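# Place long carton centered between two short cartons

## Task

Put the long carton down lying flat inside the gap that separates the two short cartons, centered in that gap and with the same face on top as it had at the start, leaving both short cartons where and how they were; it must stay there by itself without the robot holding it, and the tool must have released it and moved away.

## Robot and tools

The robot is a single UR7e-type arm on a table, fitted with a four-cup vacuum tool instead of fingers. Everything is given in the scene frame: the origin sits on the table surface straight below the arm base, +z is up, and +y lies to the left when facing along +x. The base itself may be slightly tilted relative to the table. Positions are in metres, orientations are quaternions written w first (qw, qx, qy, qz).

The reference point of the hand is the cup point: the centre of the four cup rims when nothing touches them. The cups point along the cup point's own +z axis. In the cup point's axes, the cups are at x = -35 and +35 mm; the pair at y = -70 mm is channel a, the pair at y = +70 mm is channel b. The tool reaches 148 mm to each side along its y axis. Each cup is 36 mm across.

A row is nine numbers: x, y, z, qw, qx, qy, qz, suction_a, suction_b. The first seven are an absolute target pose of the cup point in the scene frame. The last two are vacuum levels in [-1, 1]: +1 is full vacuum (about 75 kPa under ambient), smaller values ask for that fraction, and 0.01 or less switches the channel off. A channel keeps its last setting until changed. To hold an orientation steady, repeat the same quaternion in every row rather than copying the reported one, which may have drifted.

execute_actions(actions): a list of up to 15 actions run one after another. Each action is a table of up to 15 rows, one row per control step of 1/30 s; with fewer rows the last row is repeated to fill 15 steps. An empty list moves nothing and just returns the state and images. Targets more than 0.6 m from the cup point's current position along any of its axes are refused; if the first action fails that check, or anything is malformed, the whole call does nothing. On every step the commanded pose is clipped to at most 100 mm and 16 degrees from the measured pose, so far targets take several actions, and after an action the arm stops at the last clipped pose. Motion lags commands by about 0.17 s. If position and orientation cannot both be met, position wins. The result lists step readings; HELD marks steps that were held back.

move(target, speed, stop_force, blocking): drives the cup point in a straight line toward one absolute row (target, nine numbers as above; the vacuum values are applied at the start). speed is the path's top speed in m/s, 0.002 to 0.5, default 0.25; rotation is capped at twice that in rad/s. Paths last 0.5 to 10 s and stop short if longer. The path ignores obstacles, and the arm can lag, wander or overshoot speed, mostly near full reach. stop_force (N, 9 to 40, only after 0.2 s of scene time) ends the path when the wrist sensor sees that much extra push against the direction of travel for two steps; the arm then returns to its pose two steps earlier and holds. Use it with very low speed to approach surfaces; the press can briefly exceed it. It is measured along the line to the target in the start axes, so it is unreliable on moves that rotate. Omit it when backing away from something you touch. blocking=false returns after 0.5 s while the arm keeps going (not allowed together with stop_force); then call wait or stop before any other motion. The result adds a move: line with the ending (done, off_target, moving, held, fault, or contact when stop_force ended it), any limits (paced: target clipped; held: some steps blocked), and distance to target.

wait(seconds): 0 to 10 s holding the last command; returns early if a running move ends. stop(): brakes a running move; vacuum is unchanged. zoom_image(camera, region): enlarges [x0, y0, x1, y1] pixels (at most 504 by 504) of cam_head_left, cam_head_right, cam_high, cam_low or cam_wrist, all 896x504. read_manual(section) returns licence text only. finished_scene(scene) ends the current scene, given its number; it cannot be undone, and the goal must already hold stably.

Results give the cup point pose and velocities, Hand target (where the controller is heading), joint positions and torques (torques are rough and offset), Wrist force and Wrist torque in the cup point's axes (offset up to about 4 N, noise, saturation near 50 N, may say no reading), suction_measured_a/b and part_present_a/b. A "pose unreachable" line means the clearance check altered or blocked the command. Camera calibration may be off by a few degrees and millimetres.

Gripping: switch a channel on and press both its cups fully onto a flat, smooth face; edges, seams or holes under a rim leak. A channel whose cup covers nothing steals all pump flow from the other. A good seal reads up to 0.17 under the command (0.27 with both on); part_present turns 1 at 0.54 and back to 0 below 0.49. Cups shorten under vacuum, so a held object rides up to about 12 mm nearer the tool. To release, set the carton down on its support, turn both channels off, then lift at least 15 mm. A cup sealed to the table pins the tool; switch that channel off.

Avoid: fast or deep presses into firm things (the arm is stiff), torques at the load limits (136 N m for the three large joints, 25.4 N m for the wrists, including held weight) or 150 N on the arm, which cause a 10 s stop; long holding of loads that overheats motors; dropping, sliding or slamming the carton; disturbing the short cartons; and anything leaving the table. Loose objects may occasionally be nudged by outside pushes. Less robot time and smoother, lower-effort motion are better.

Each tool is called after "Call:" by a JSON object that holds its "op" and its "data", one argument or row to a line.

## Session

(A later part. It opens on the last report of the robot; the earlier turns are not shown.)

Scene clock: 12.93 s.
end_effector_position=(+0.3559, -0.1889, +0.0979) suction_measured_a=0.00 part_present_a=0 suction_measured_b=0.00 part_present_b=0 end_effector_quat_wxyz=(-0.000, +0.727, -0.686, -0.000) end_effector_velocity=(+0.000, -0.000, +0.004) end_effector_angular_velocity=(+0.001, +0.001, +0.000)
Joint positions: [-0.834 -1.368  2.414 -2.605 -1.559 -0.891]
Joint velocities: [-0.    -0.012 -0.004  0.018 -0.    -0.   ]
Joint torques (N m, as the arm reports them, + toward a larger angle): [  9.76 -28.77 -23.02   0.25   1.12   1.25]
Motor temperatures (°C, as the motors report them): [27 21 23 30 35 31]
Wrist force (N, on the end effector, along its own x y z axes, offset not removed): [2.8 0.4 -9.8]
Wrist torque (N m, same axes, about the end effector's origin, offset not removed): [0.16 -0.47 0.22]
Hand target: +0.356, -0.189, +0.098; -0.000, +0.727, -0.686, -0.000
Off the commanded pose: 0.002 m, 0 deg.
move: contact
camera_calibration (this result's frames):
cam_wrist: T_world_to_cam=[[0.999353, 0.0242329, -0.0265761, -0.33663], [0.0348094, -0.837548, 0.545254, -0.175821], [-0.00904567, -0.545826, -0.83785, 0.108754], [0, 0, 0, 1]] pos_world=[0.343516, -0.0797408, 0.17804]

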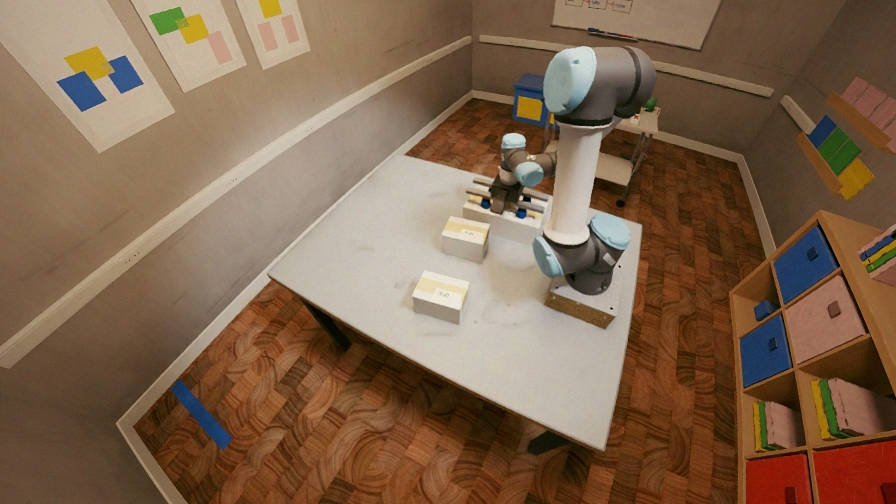

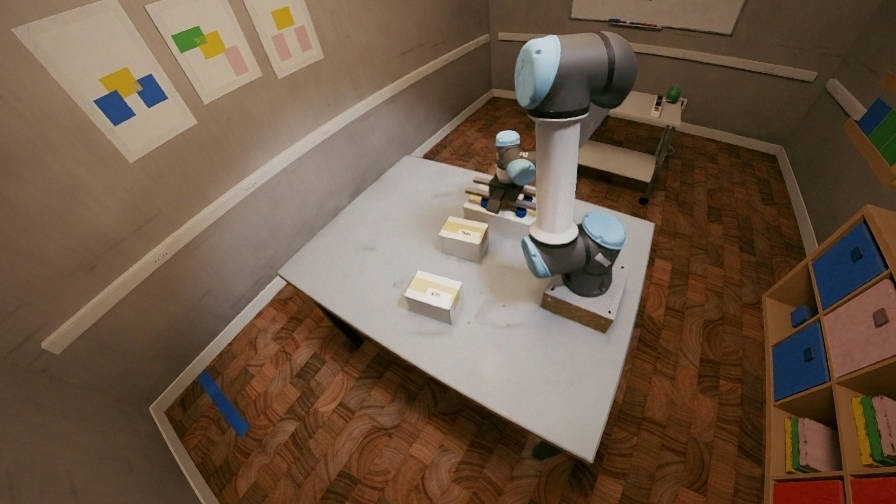

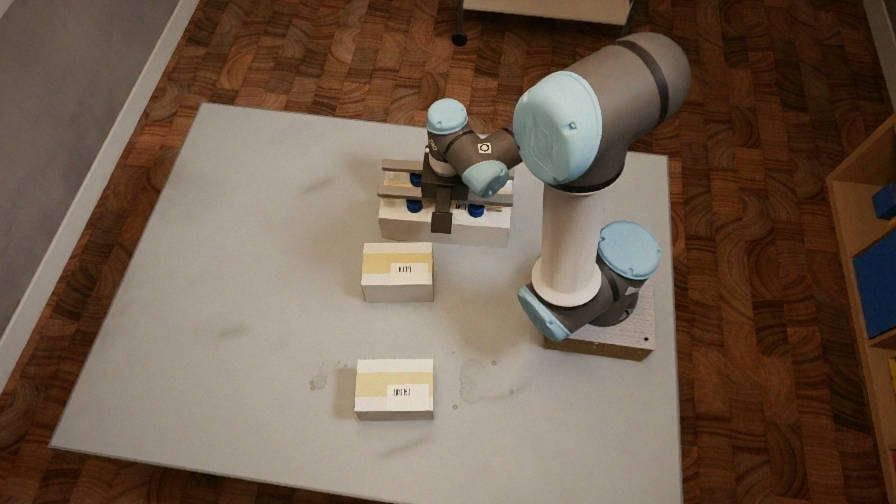

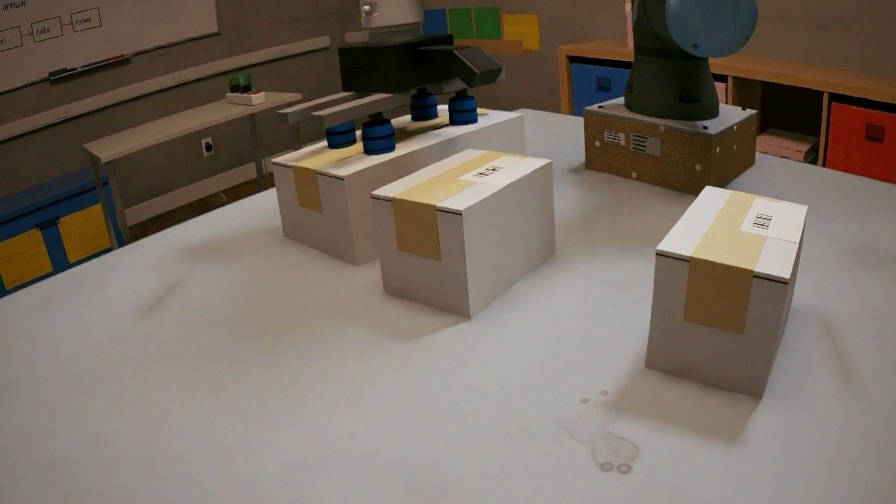

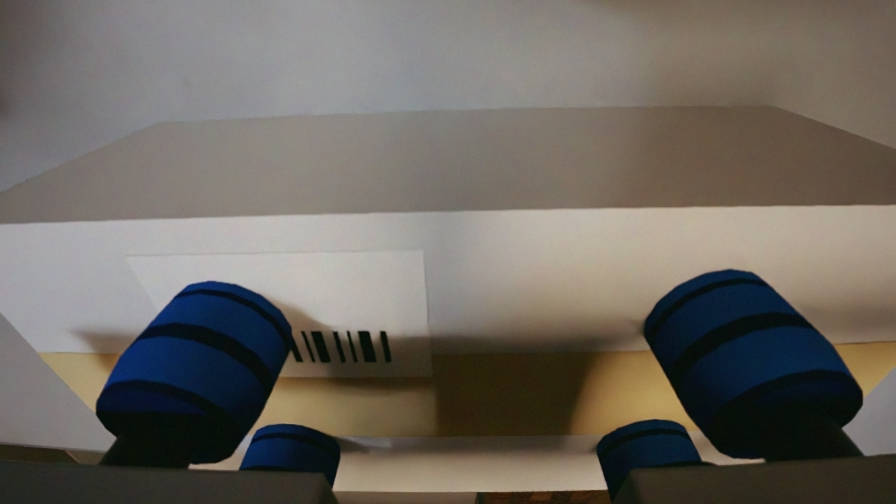

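Call:
{"op": "execute_actions", "data": {
  "actions": [
    [[0.356,-0.189,0.097,0,-0.727,0.686,0,1,1],[0.356,-0.189,0.096,0,-0.727,0.686,0,1,1],[0.356,-0.189,0.095,0,-0.727,0.686,0,1,1],[0.356,-0.189,0.094,0,-0.727,0.686,0,1,1],[0.356,-0.189,0.093,0,-0.727,0.686,0,1,1],[0.356,-0.189,0.092,0,-0.727,0.686,0,1,1],[0.356,-0.189,0.091,0,-0.727,0.686,0,1,1]],
    [[0.356,-0.189,0.091,0,-0.727,0.686,0,1,1]]
  ]
}}

Call:
{"op": "move", "data": {
  "target": [0.356,-0.189,0.225,0,-0.727,0.686,0,1,1],
  "speed": 0.2
}}

Call:
{"op": "move", "data": {
  "target": [0.41,0.133,0.215,0,-0.752,0.659,0,1,1],
  "speed": 0.25
}}

Scene clock: 17.27 s.
end_effector_position=(+0.3560, -0.1890, +0.0910) suction_measured_a=0.66 part_present_a=1 suction_measured_b=0.66 part_present_b=1 end_effector_quat_wxyz=(-0.000, +0.727, -0.686, -0.000) end_effector_velocity=(+0.000, -0.000, +0.001) end_effector_angular_velocity=(-0.002, -0.001, +0.001)
Joint positions: [-0.834 -1.346  2.418 -2.632 -1.559 -0.891]
Joint velocities: [ 0.    -0.001 -0.    -0.    -0.001 -0.001]
Joint torques (N m, as the arm reports them, + toward a larger angle): [ 11.76 -23.14 -12.73  -7.11   0.26   1.62]
Motor temperatures (°C, as the motors report them): [27 21 23 30 35 31]
Wrist force (N, on the end effector, along its own x y z axes, offset not removed): [1.1 -1.7 18.8]
Wrist torque (N m, same axes, about the end effector's origin, offset not removed): [-0.64 -0.27 0.14]
Hand target: +0.356, -0.189, +0.091; -0.000, +0.727, -0.686, -0.000
Off the commanded pose: 0.000 m, 0 deg.
Step readings (end_effector_position; steps 1 to 15: 1st action; 16 to 30: 2nd action):
0: (+0.3560, -0.1890, +0.0985)
1: (+0.3560, -0.1890, +0.0985)
2: (+0.3560, -0.1890, +0.0984)
4: (+0.3560, -0.1890, +0.0975)
8: (+0.3560, -0.1890, +0.0944)
15: (+0.3559, -0.1891, +0.0915)
16: (+0.3559, -0.1891, +0.0914)
17: (+0.3559, -0.1891, +0.0913)
19: (+0.3559, -0.1890, +0.0911)
23: (+0.3560, -0.1890, +0.0910)
30: end_effector_position above
camera_calibration (this result's frames):
cam_wrist: T_world_to_cam=[[0.99936, 0.0242199, -0.0263226, -0.336949], [0.0346628, -0.83739, 0.545505, -0.172149], [-0.0088302, -0.546069, -0.837694, 0.102806], [0, 0, 0, 1]] pos_world=[0.343608, -0.0798553, 0.171159]

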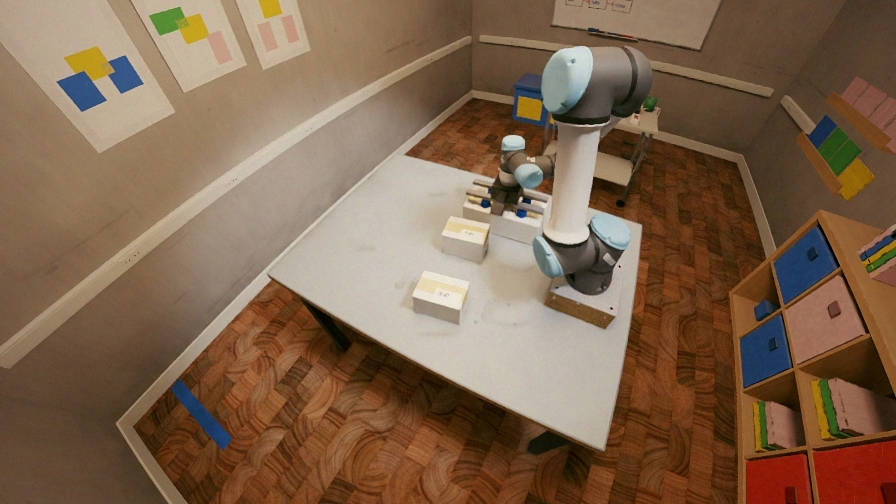

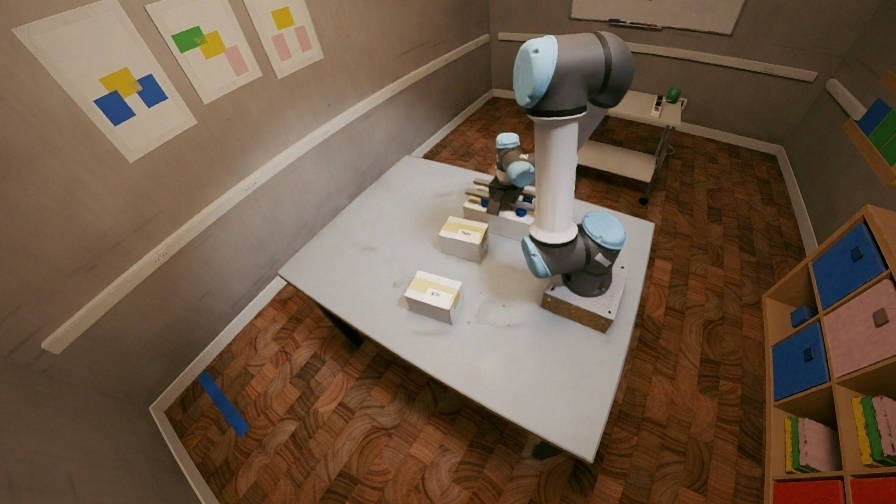

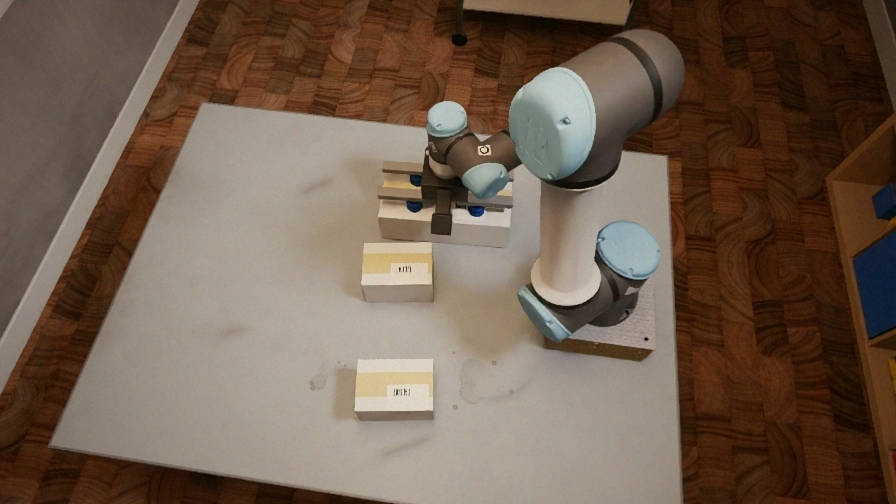

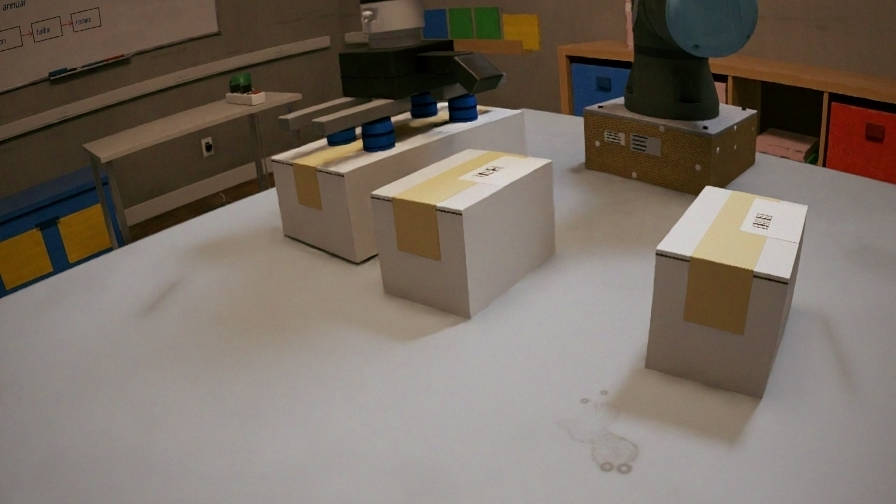

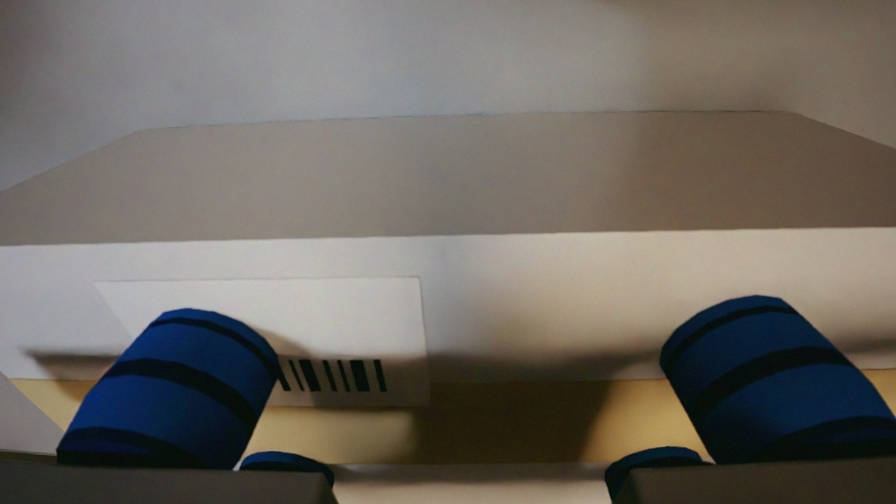

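Scene clock: 18.60 s.
end_effector_position=(+0.3561, -0.1891, +0.2246) suction_measured_a=0.73 part_present_a=1 suction_measured_b=0.73 part_present_b=1 end_effector_quat_wxyz=(+0.000, +0.727, -0.686, +0.000) end_effector_velocity=(-0.000, -0.000, +0.003) end_effector_angular_velocity=(+0.000, -0.001, +0.001)
Joint positions: [-0.838 -1.669  2.263 -2.154 -1.559 -0.895]
Joint velocities: [-0.001 -0.005 -0.005  0.009  0.001 -0.003]
Joint torques (N m, as the arm reports them, + toward a larger angle): [-12.04 -33.75 -41.65  -3.    -0.35  -2.12]
Motor temperatures (°C, as the motors report them): [27 21 23 30 35 31]
Wrist force (N, on the end effector, along its own x y z axes, offset not removed): [0.2 0.0 20.1]
Wrist torque (N m, same axes, about the end effector's origin, offset not removed): [-0.31 -0.22 0.09]
Hand target: +0.356, -0.189, +0.225; +0.000, +0.727, -0.686, +0.000
Off the commanded pose: 0.000 m, 0 deg.
move: done
camera_calibration (this result's frames):
cam_wrist: T_world_to_cam=[[0.999363, 0.0242222, -0.0262254, -0.333547], [0.0346132, -0.837291, 0.54566, -0.245118], [-0.00874119, -0.54622, -0.837596, 0.214616], [0, 0, 0, 1]] pos_world=[0.343695, -0.079929, 0.304765]

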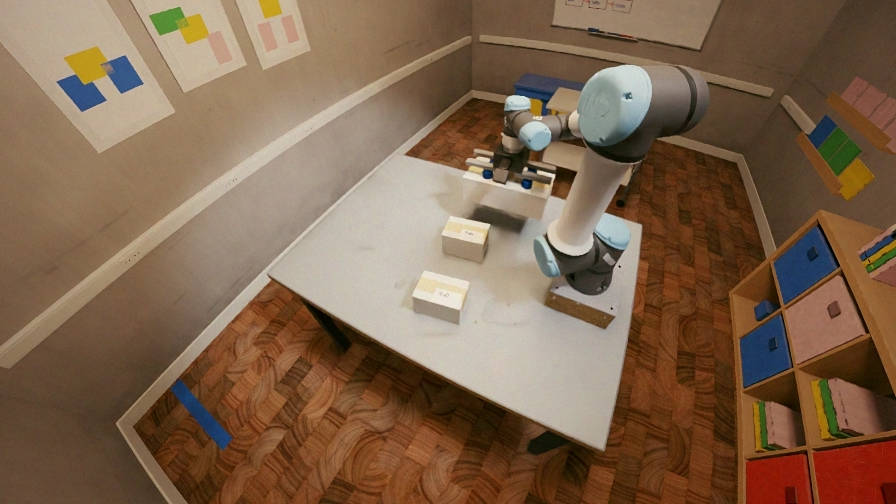

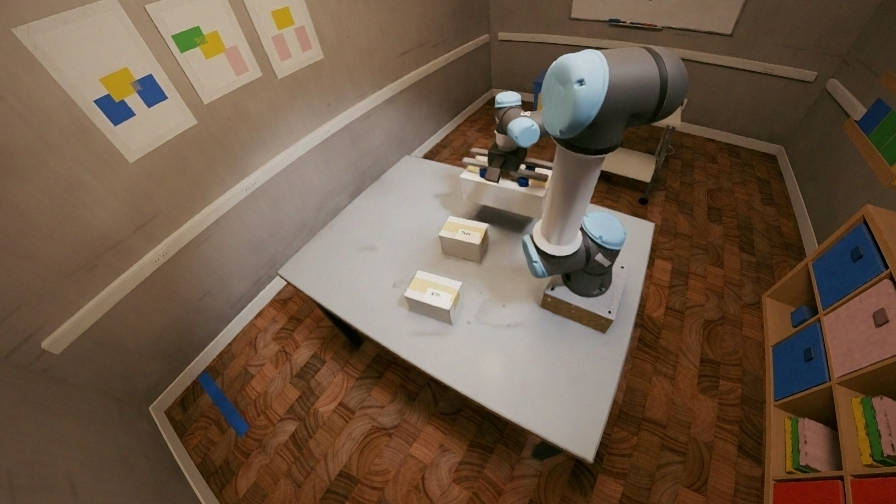

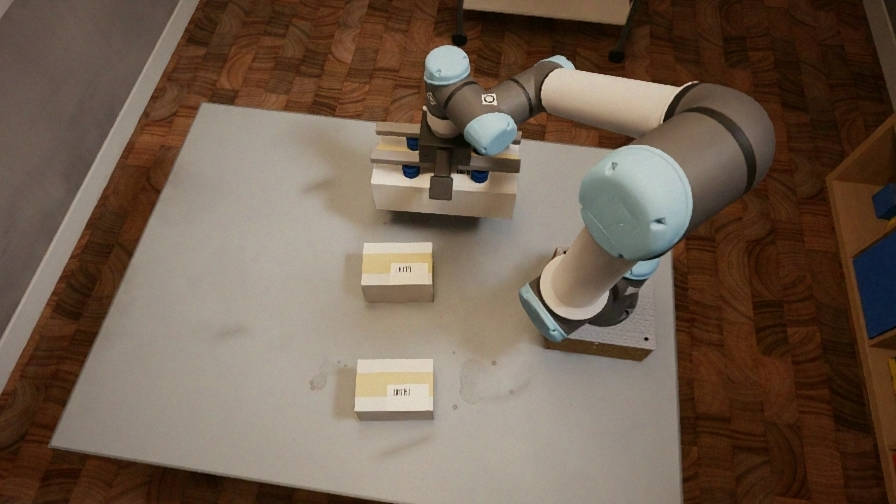

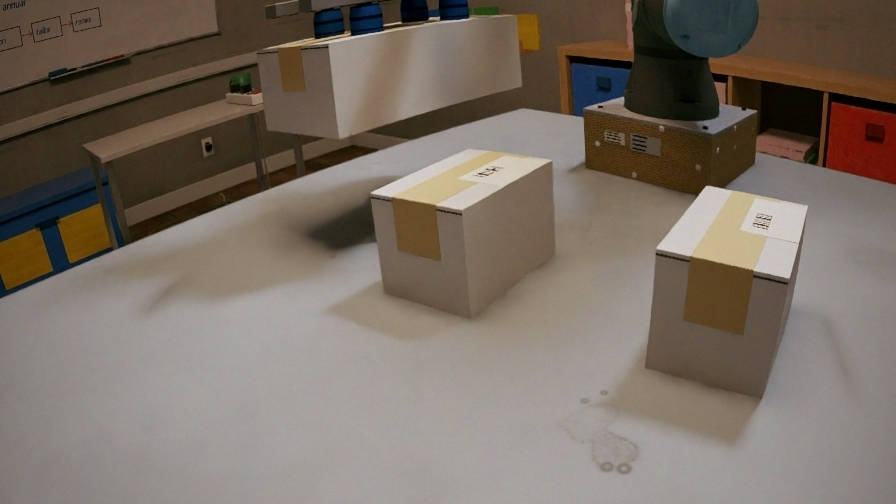

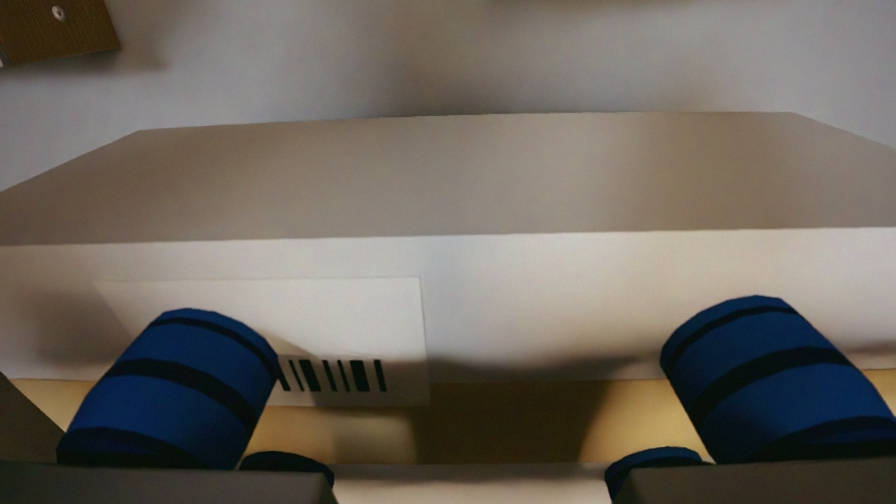

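Scene clock: 20.60 s.
end_effector_position=(+0.4098, +0.1328, +0.2150) suction_measured_a=0.73 part_present_a=1 suction_measured_b=0.73 part_present_b=1 end_effector_quat_wxyz=(-0.000, +0.752, -0.659, -0.000) end_effector_velocity=(+0.001, +0.002, -0.000) end_effector_angular_velocity=(-0.001, +0.001, +0.001)
Joint positions: [-0.017 -1.6    2.217 -2.188 -1.554 -0.148]
Joint velocities: [ 0.007  0.005 -0.005 -0.    -0.001  0.006]
Joint torques (N m, as the arm reports them, + toward a larger angle): [ 11.6  -21.5  -38.9   -7.19  -1.28   1.62]
Motor temperatures (°C, as the motors report them): [27 21 23 30 35 31]
Wrist force (N, on the end effector, along its own x y z axes, offset not removed): [2.1 -1.0 17.5]
Wrist torque (N m, same axes, about the end effector's origin, offset not removed): [-0.49 -0.49 0.13]
Hand target: +0.410, +0.133, +0.215; -0.000, +0.752, -0.659, -0.000
Off the commanded pose: 0.000 m, 0 deg.
move: done
camera_calibration (this result's frames):
cam_wrist: T_world_to_cam=[[0.994862, 0.0977288, -0.0264237, -0.403099], [0.0963035, -0.833075, 0.544712, 0.00213649], [0.0312211, -0.544459, -0.838206, 0.366388], [0, 0, 0, 1]] pos_world=[0.389384, 0.240657, 0.295294]

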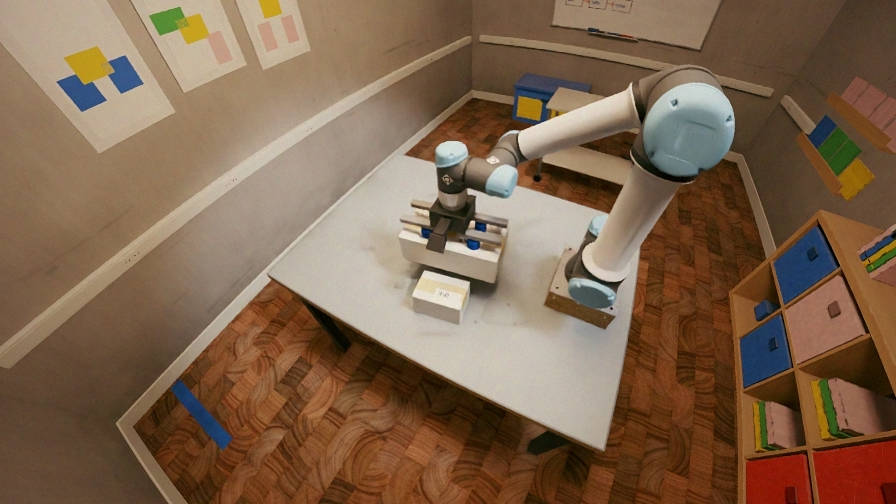

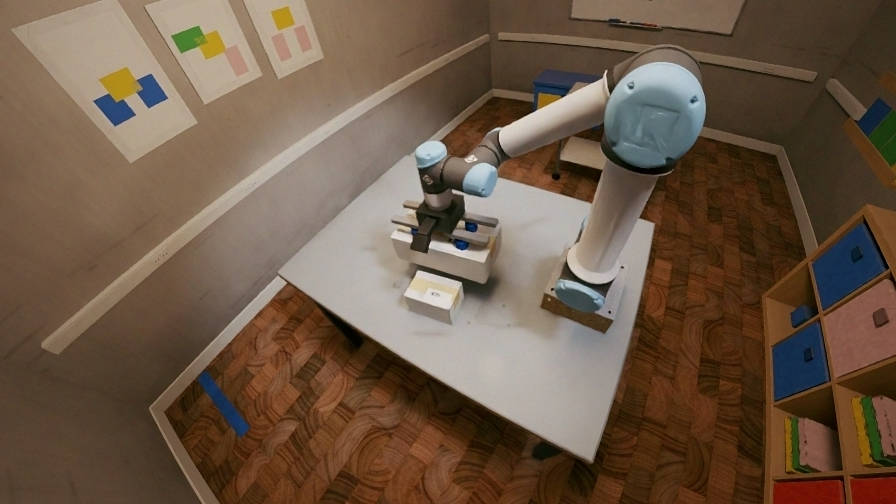

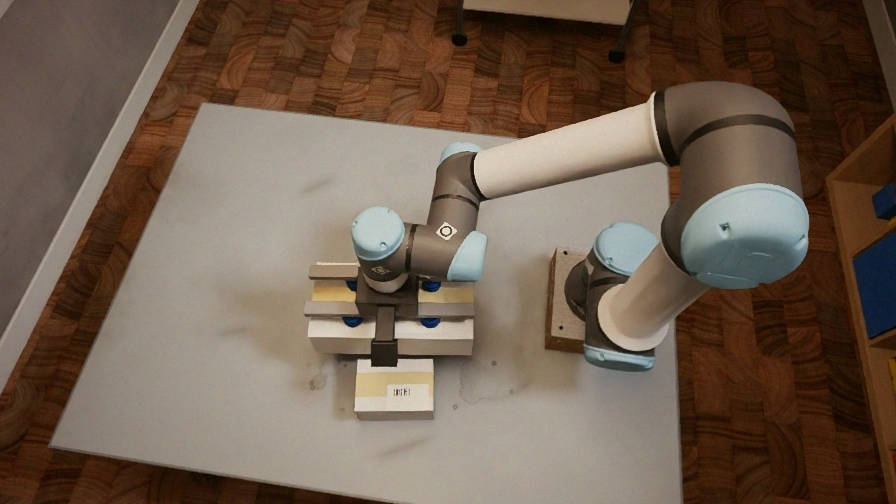

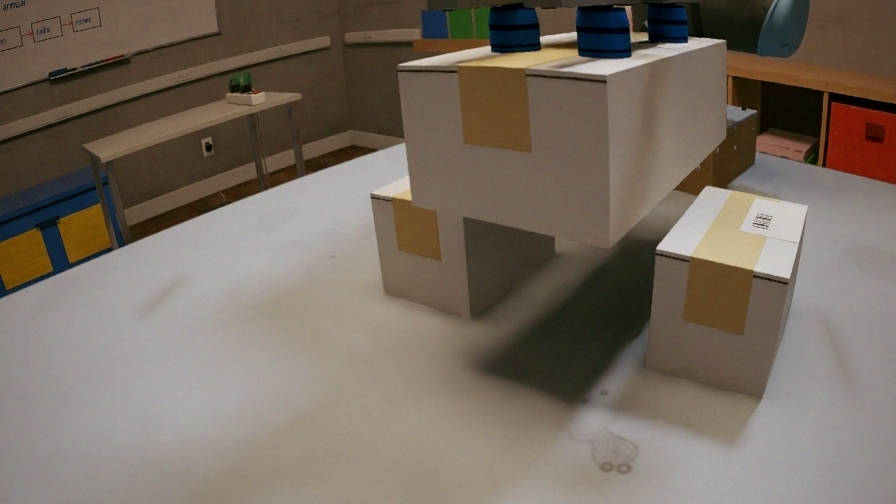

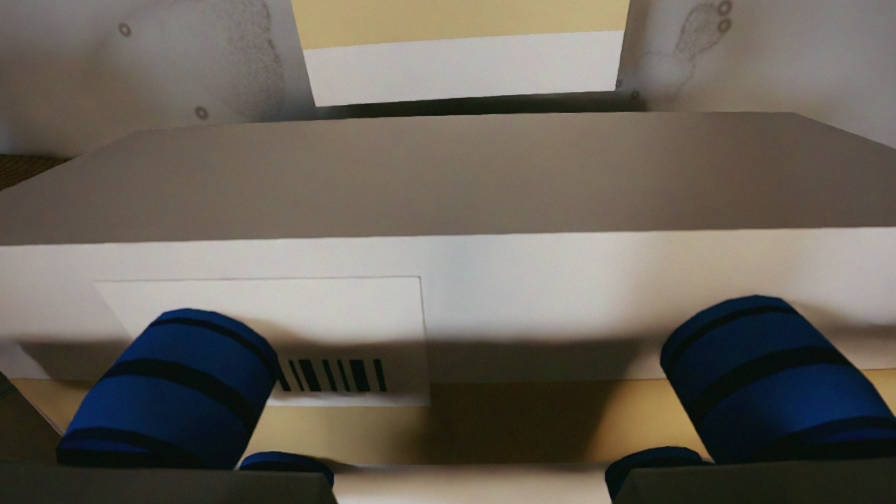

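Call:
{"op": "move", "data": {
  "target": [0.408,0.131,0.17,0,-0.752,0.659,0,1,1],
  "speed": 0.015,
  "stop_force": 10
}}

Scene clock: 26.60 s.
end_effector_position=(+0.4080, +0.1310, +0.1703) suction_measured_a=0.73 part_present_a=1 suction_measured_b=0.73 part_present_b=1 end_effector_quat_wxyz=(+0.000, +0.752, -0.659, -0.000) end_effector_velocity=(-0.000, -0.000, -0.003) end_effector_angular_velocity=(-0.000, +0.001, -0.000)
Joint positions: [-0.019 -1.519  2.282 -2.335 -1.555 -0.15 ]
Joint velocities: [ 0.     0.006  0.003 -0.008 -0.     0.   ]
Joint torques (N m, as the arm reports them, + toward a larger angle): [-11.98 -21.95 -20.67  -7.64  -1.49  -2.24]
Motor temperatures (°C, as the motors report them): [27 21 23 30 35 31]
Wrist force (N, on the end effector, along its own x y z axes, offset not removed): [1.2 -0.7 18.6]
Wrist torque (N m, same axes, about the end effector's origin, offset not removed): [-0.47 -0.36 0.08]
Hand target: +0.408, +0.131, +0.170; +0.000, +0.752, -0.659, -0.000
Off the commanded pose: 0.000 m, 0 deg.
move: done
camera_calibration (this result's frames):
cam_wrist: T_world_to_cam=[[0.99487, 0.0976661, -0.0263464, -0.402338], [0.0961795, -0.832572, 0.545503, 0.0250534], [0.0313418, -0.545238, -0.837695, 0.327929], [0, 0, 0, 1]] pos_world=[0.387587, 0.238953, 0.250438]

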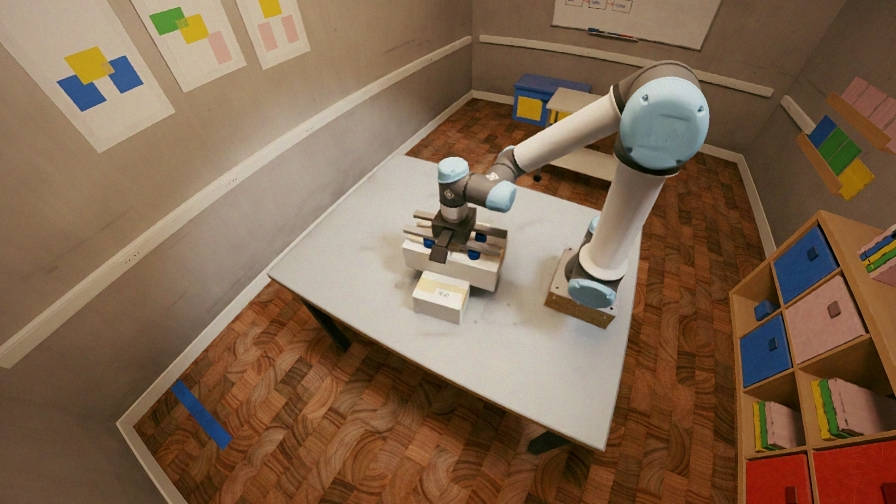

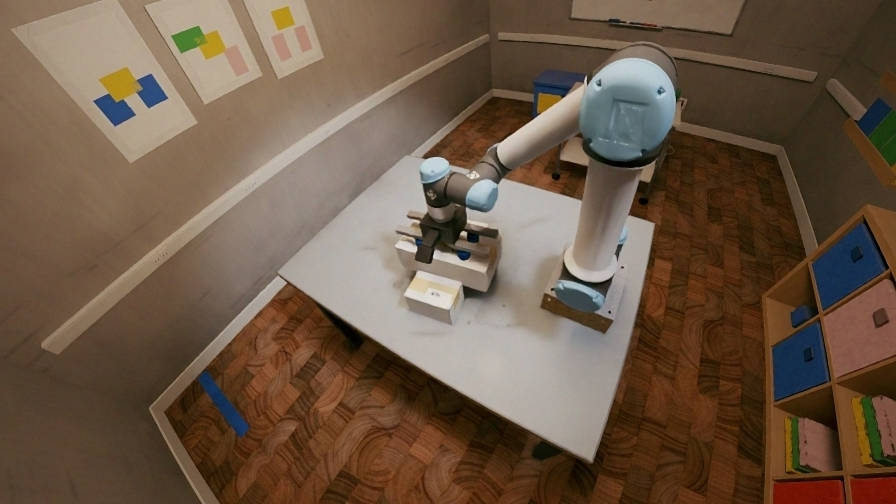

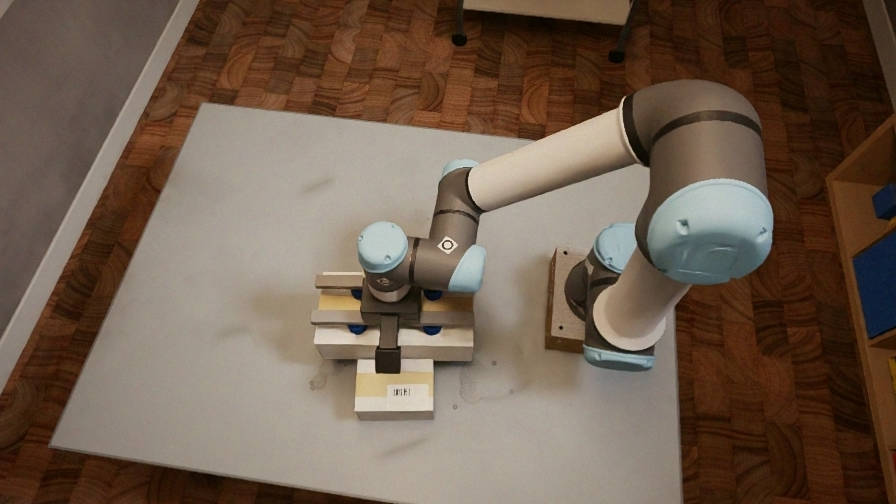

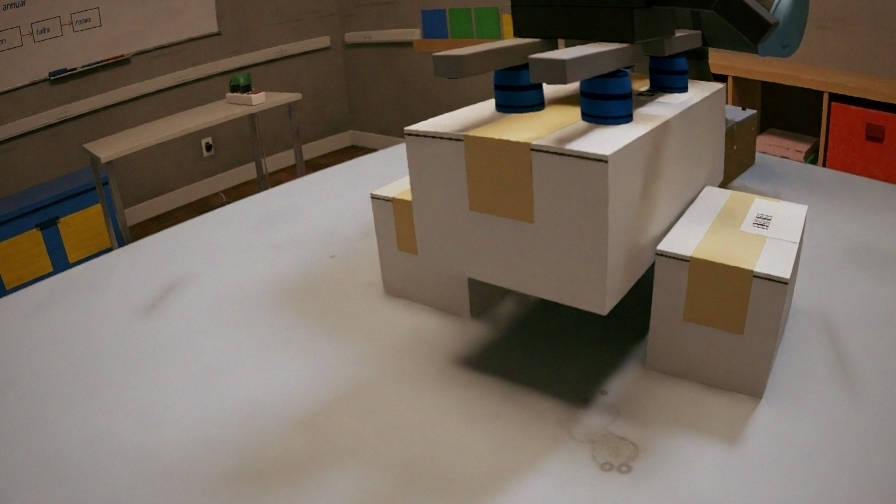

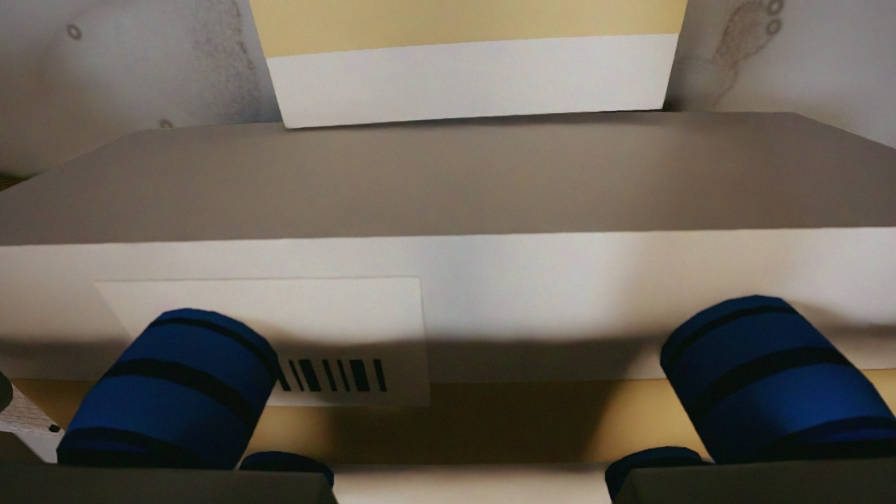

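Call:
{"op": "move", "data": {
  "target": [0.408,0.130,0.105,0,-0.755,0.656,0,1,1],
  "speed": 0.03,
  "stop_force": 10
}}

Call:
{"op": "zoom_image", "data": {
  "camera": "cam_high",
  "region": [250,150,550,450]
}}

Scene clock: 33.57 s.
end_effector_position=(+0.4079, +0.1300, +0.1053) suction_measured_a=0.73 part_present_a=1 suction_measured_b=0.73 part_present_b=1 end_effector_quat_wxyz=(+0.000, +0.755, -0.656, -0.000) end_effector_velocity=(+0.000, -0.000, -0.002) end_effector_angular_velocity=(-0.002, -0.001, +0.001)
Joint positions: [-0.019 -1.359  2.346 -2.559 -1.555 -0.158]
Joint velocities: [-0.     0.007  0.001 -0.009 -0.002 -0.002]
Joint torques (N m, as the arm reports them, + toward a larger angle): [ 11.9  -24.26 -16.52  -7.07  -1.36  -2.15]
Motor temperatures (°C, as the motors report them): [27 21 23 30 35 31]
Wrist force (N, on the end effector, along its own x y z axes, offset not removed): [-0.4 0.2 17.2]
Wrist torque (N m, same axes, about the end effector's origin, offset not removed): [-0.31 -0.08 0.07]
Hand target: +0.408, +0.130, +0.105; +0.000, +0.755, -0.656, -0.000
Off the commanded pose: 0.000 m, 0 deg.
move: done
camera_calibration (this result's frames):
cam_wrist: T_world_to_cam=[[0.994014, 0.106025, -0.0263615, -0.404659], [0.103183, -0.831732, 0.545504, 0.0566654], [0.0359116, -0.544959, -0.837693, 0.271076], [0, 0, 0, 1]] pos_world=[0.386655, 0.23776, 0.1855]

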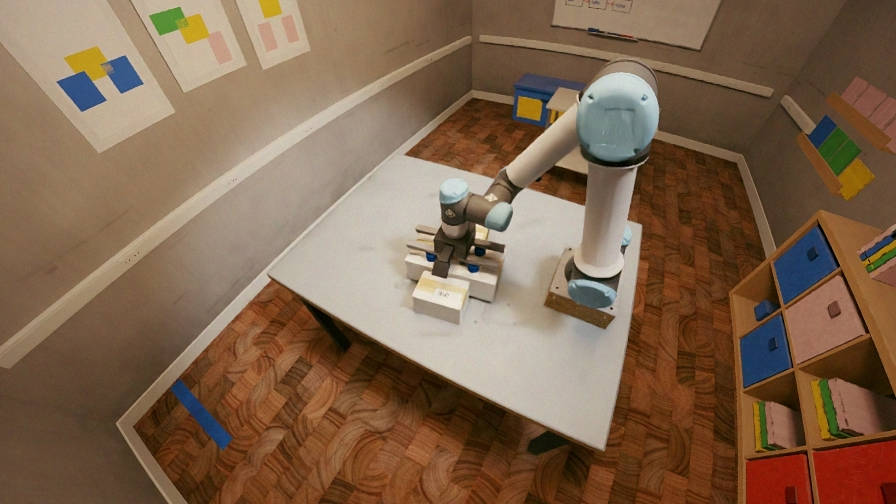

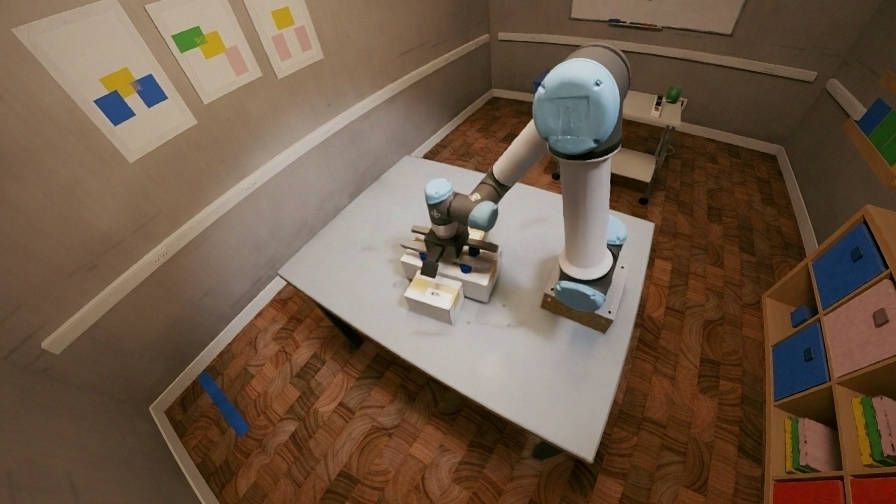

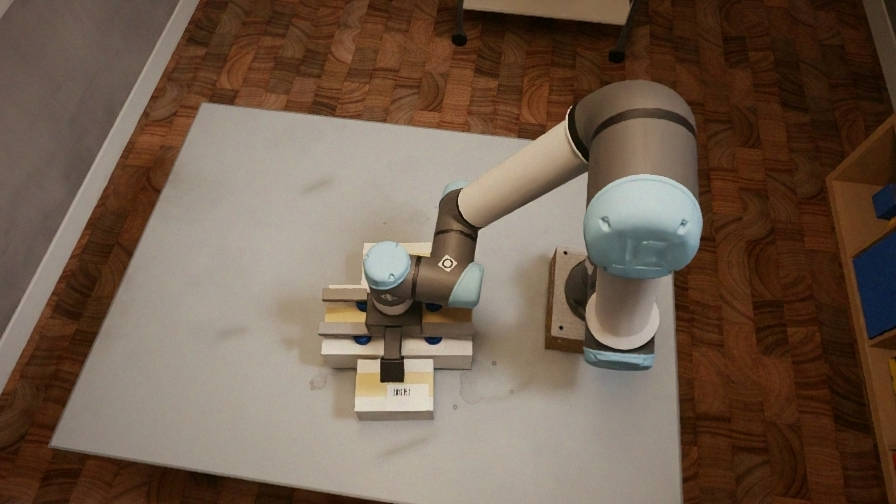

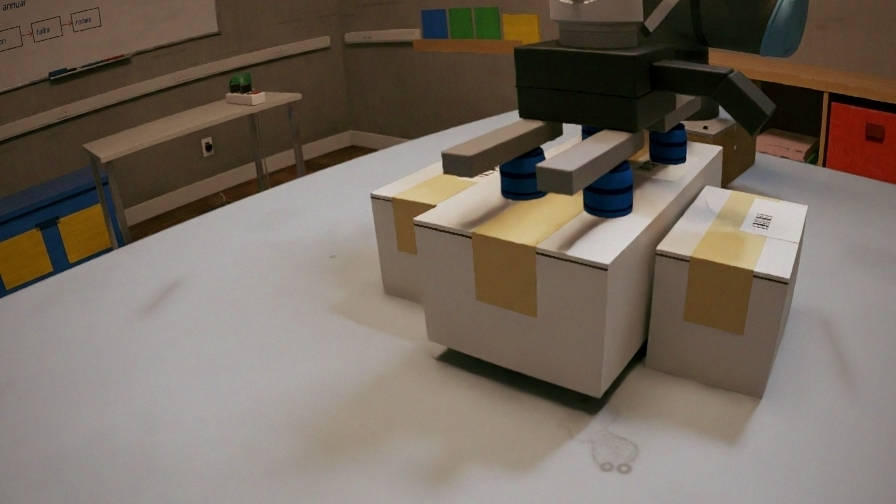

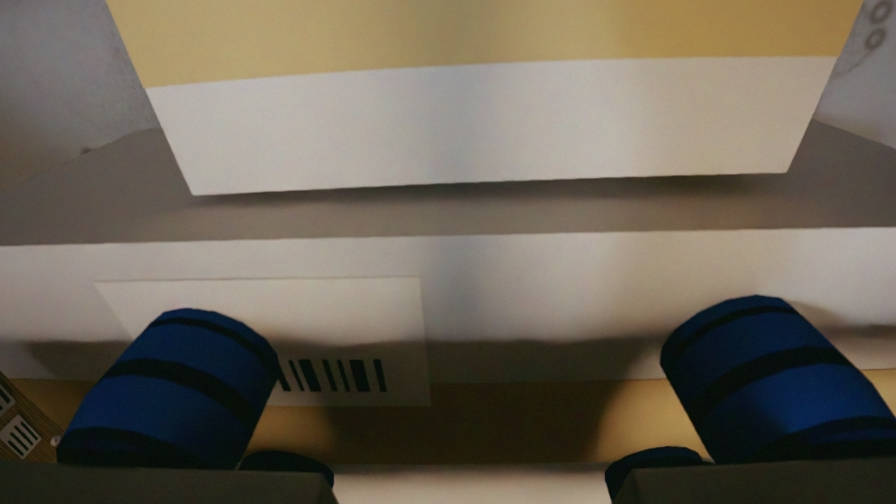

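Region (250, 150, 550, 450) of cam_high's 896x504 image, scaled by 1.680, with more detail than that image has.

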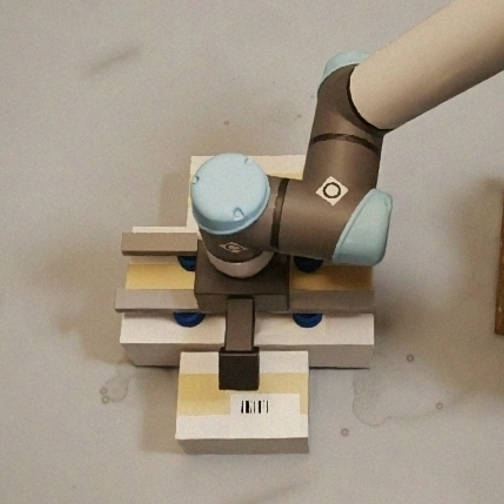

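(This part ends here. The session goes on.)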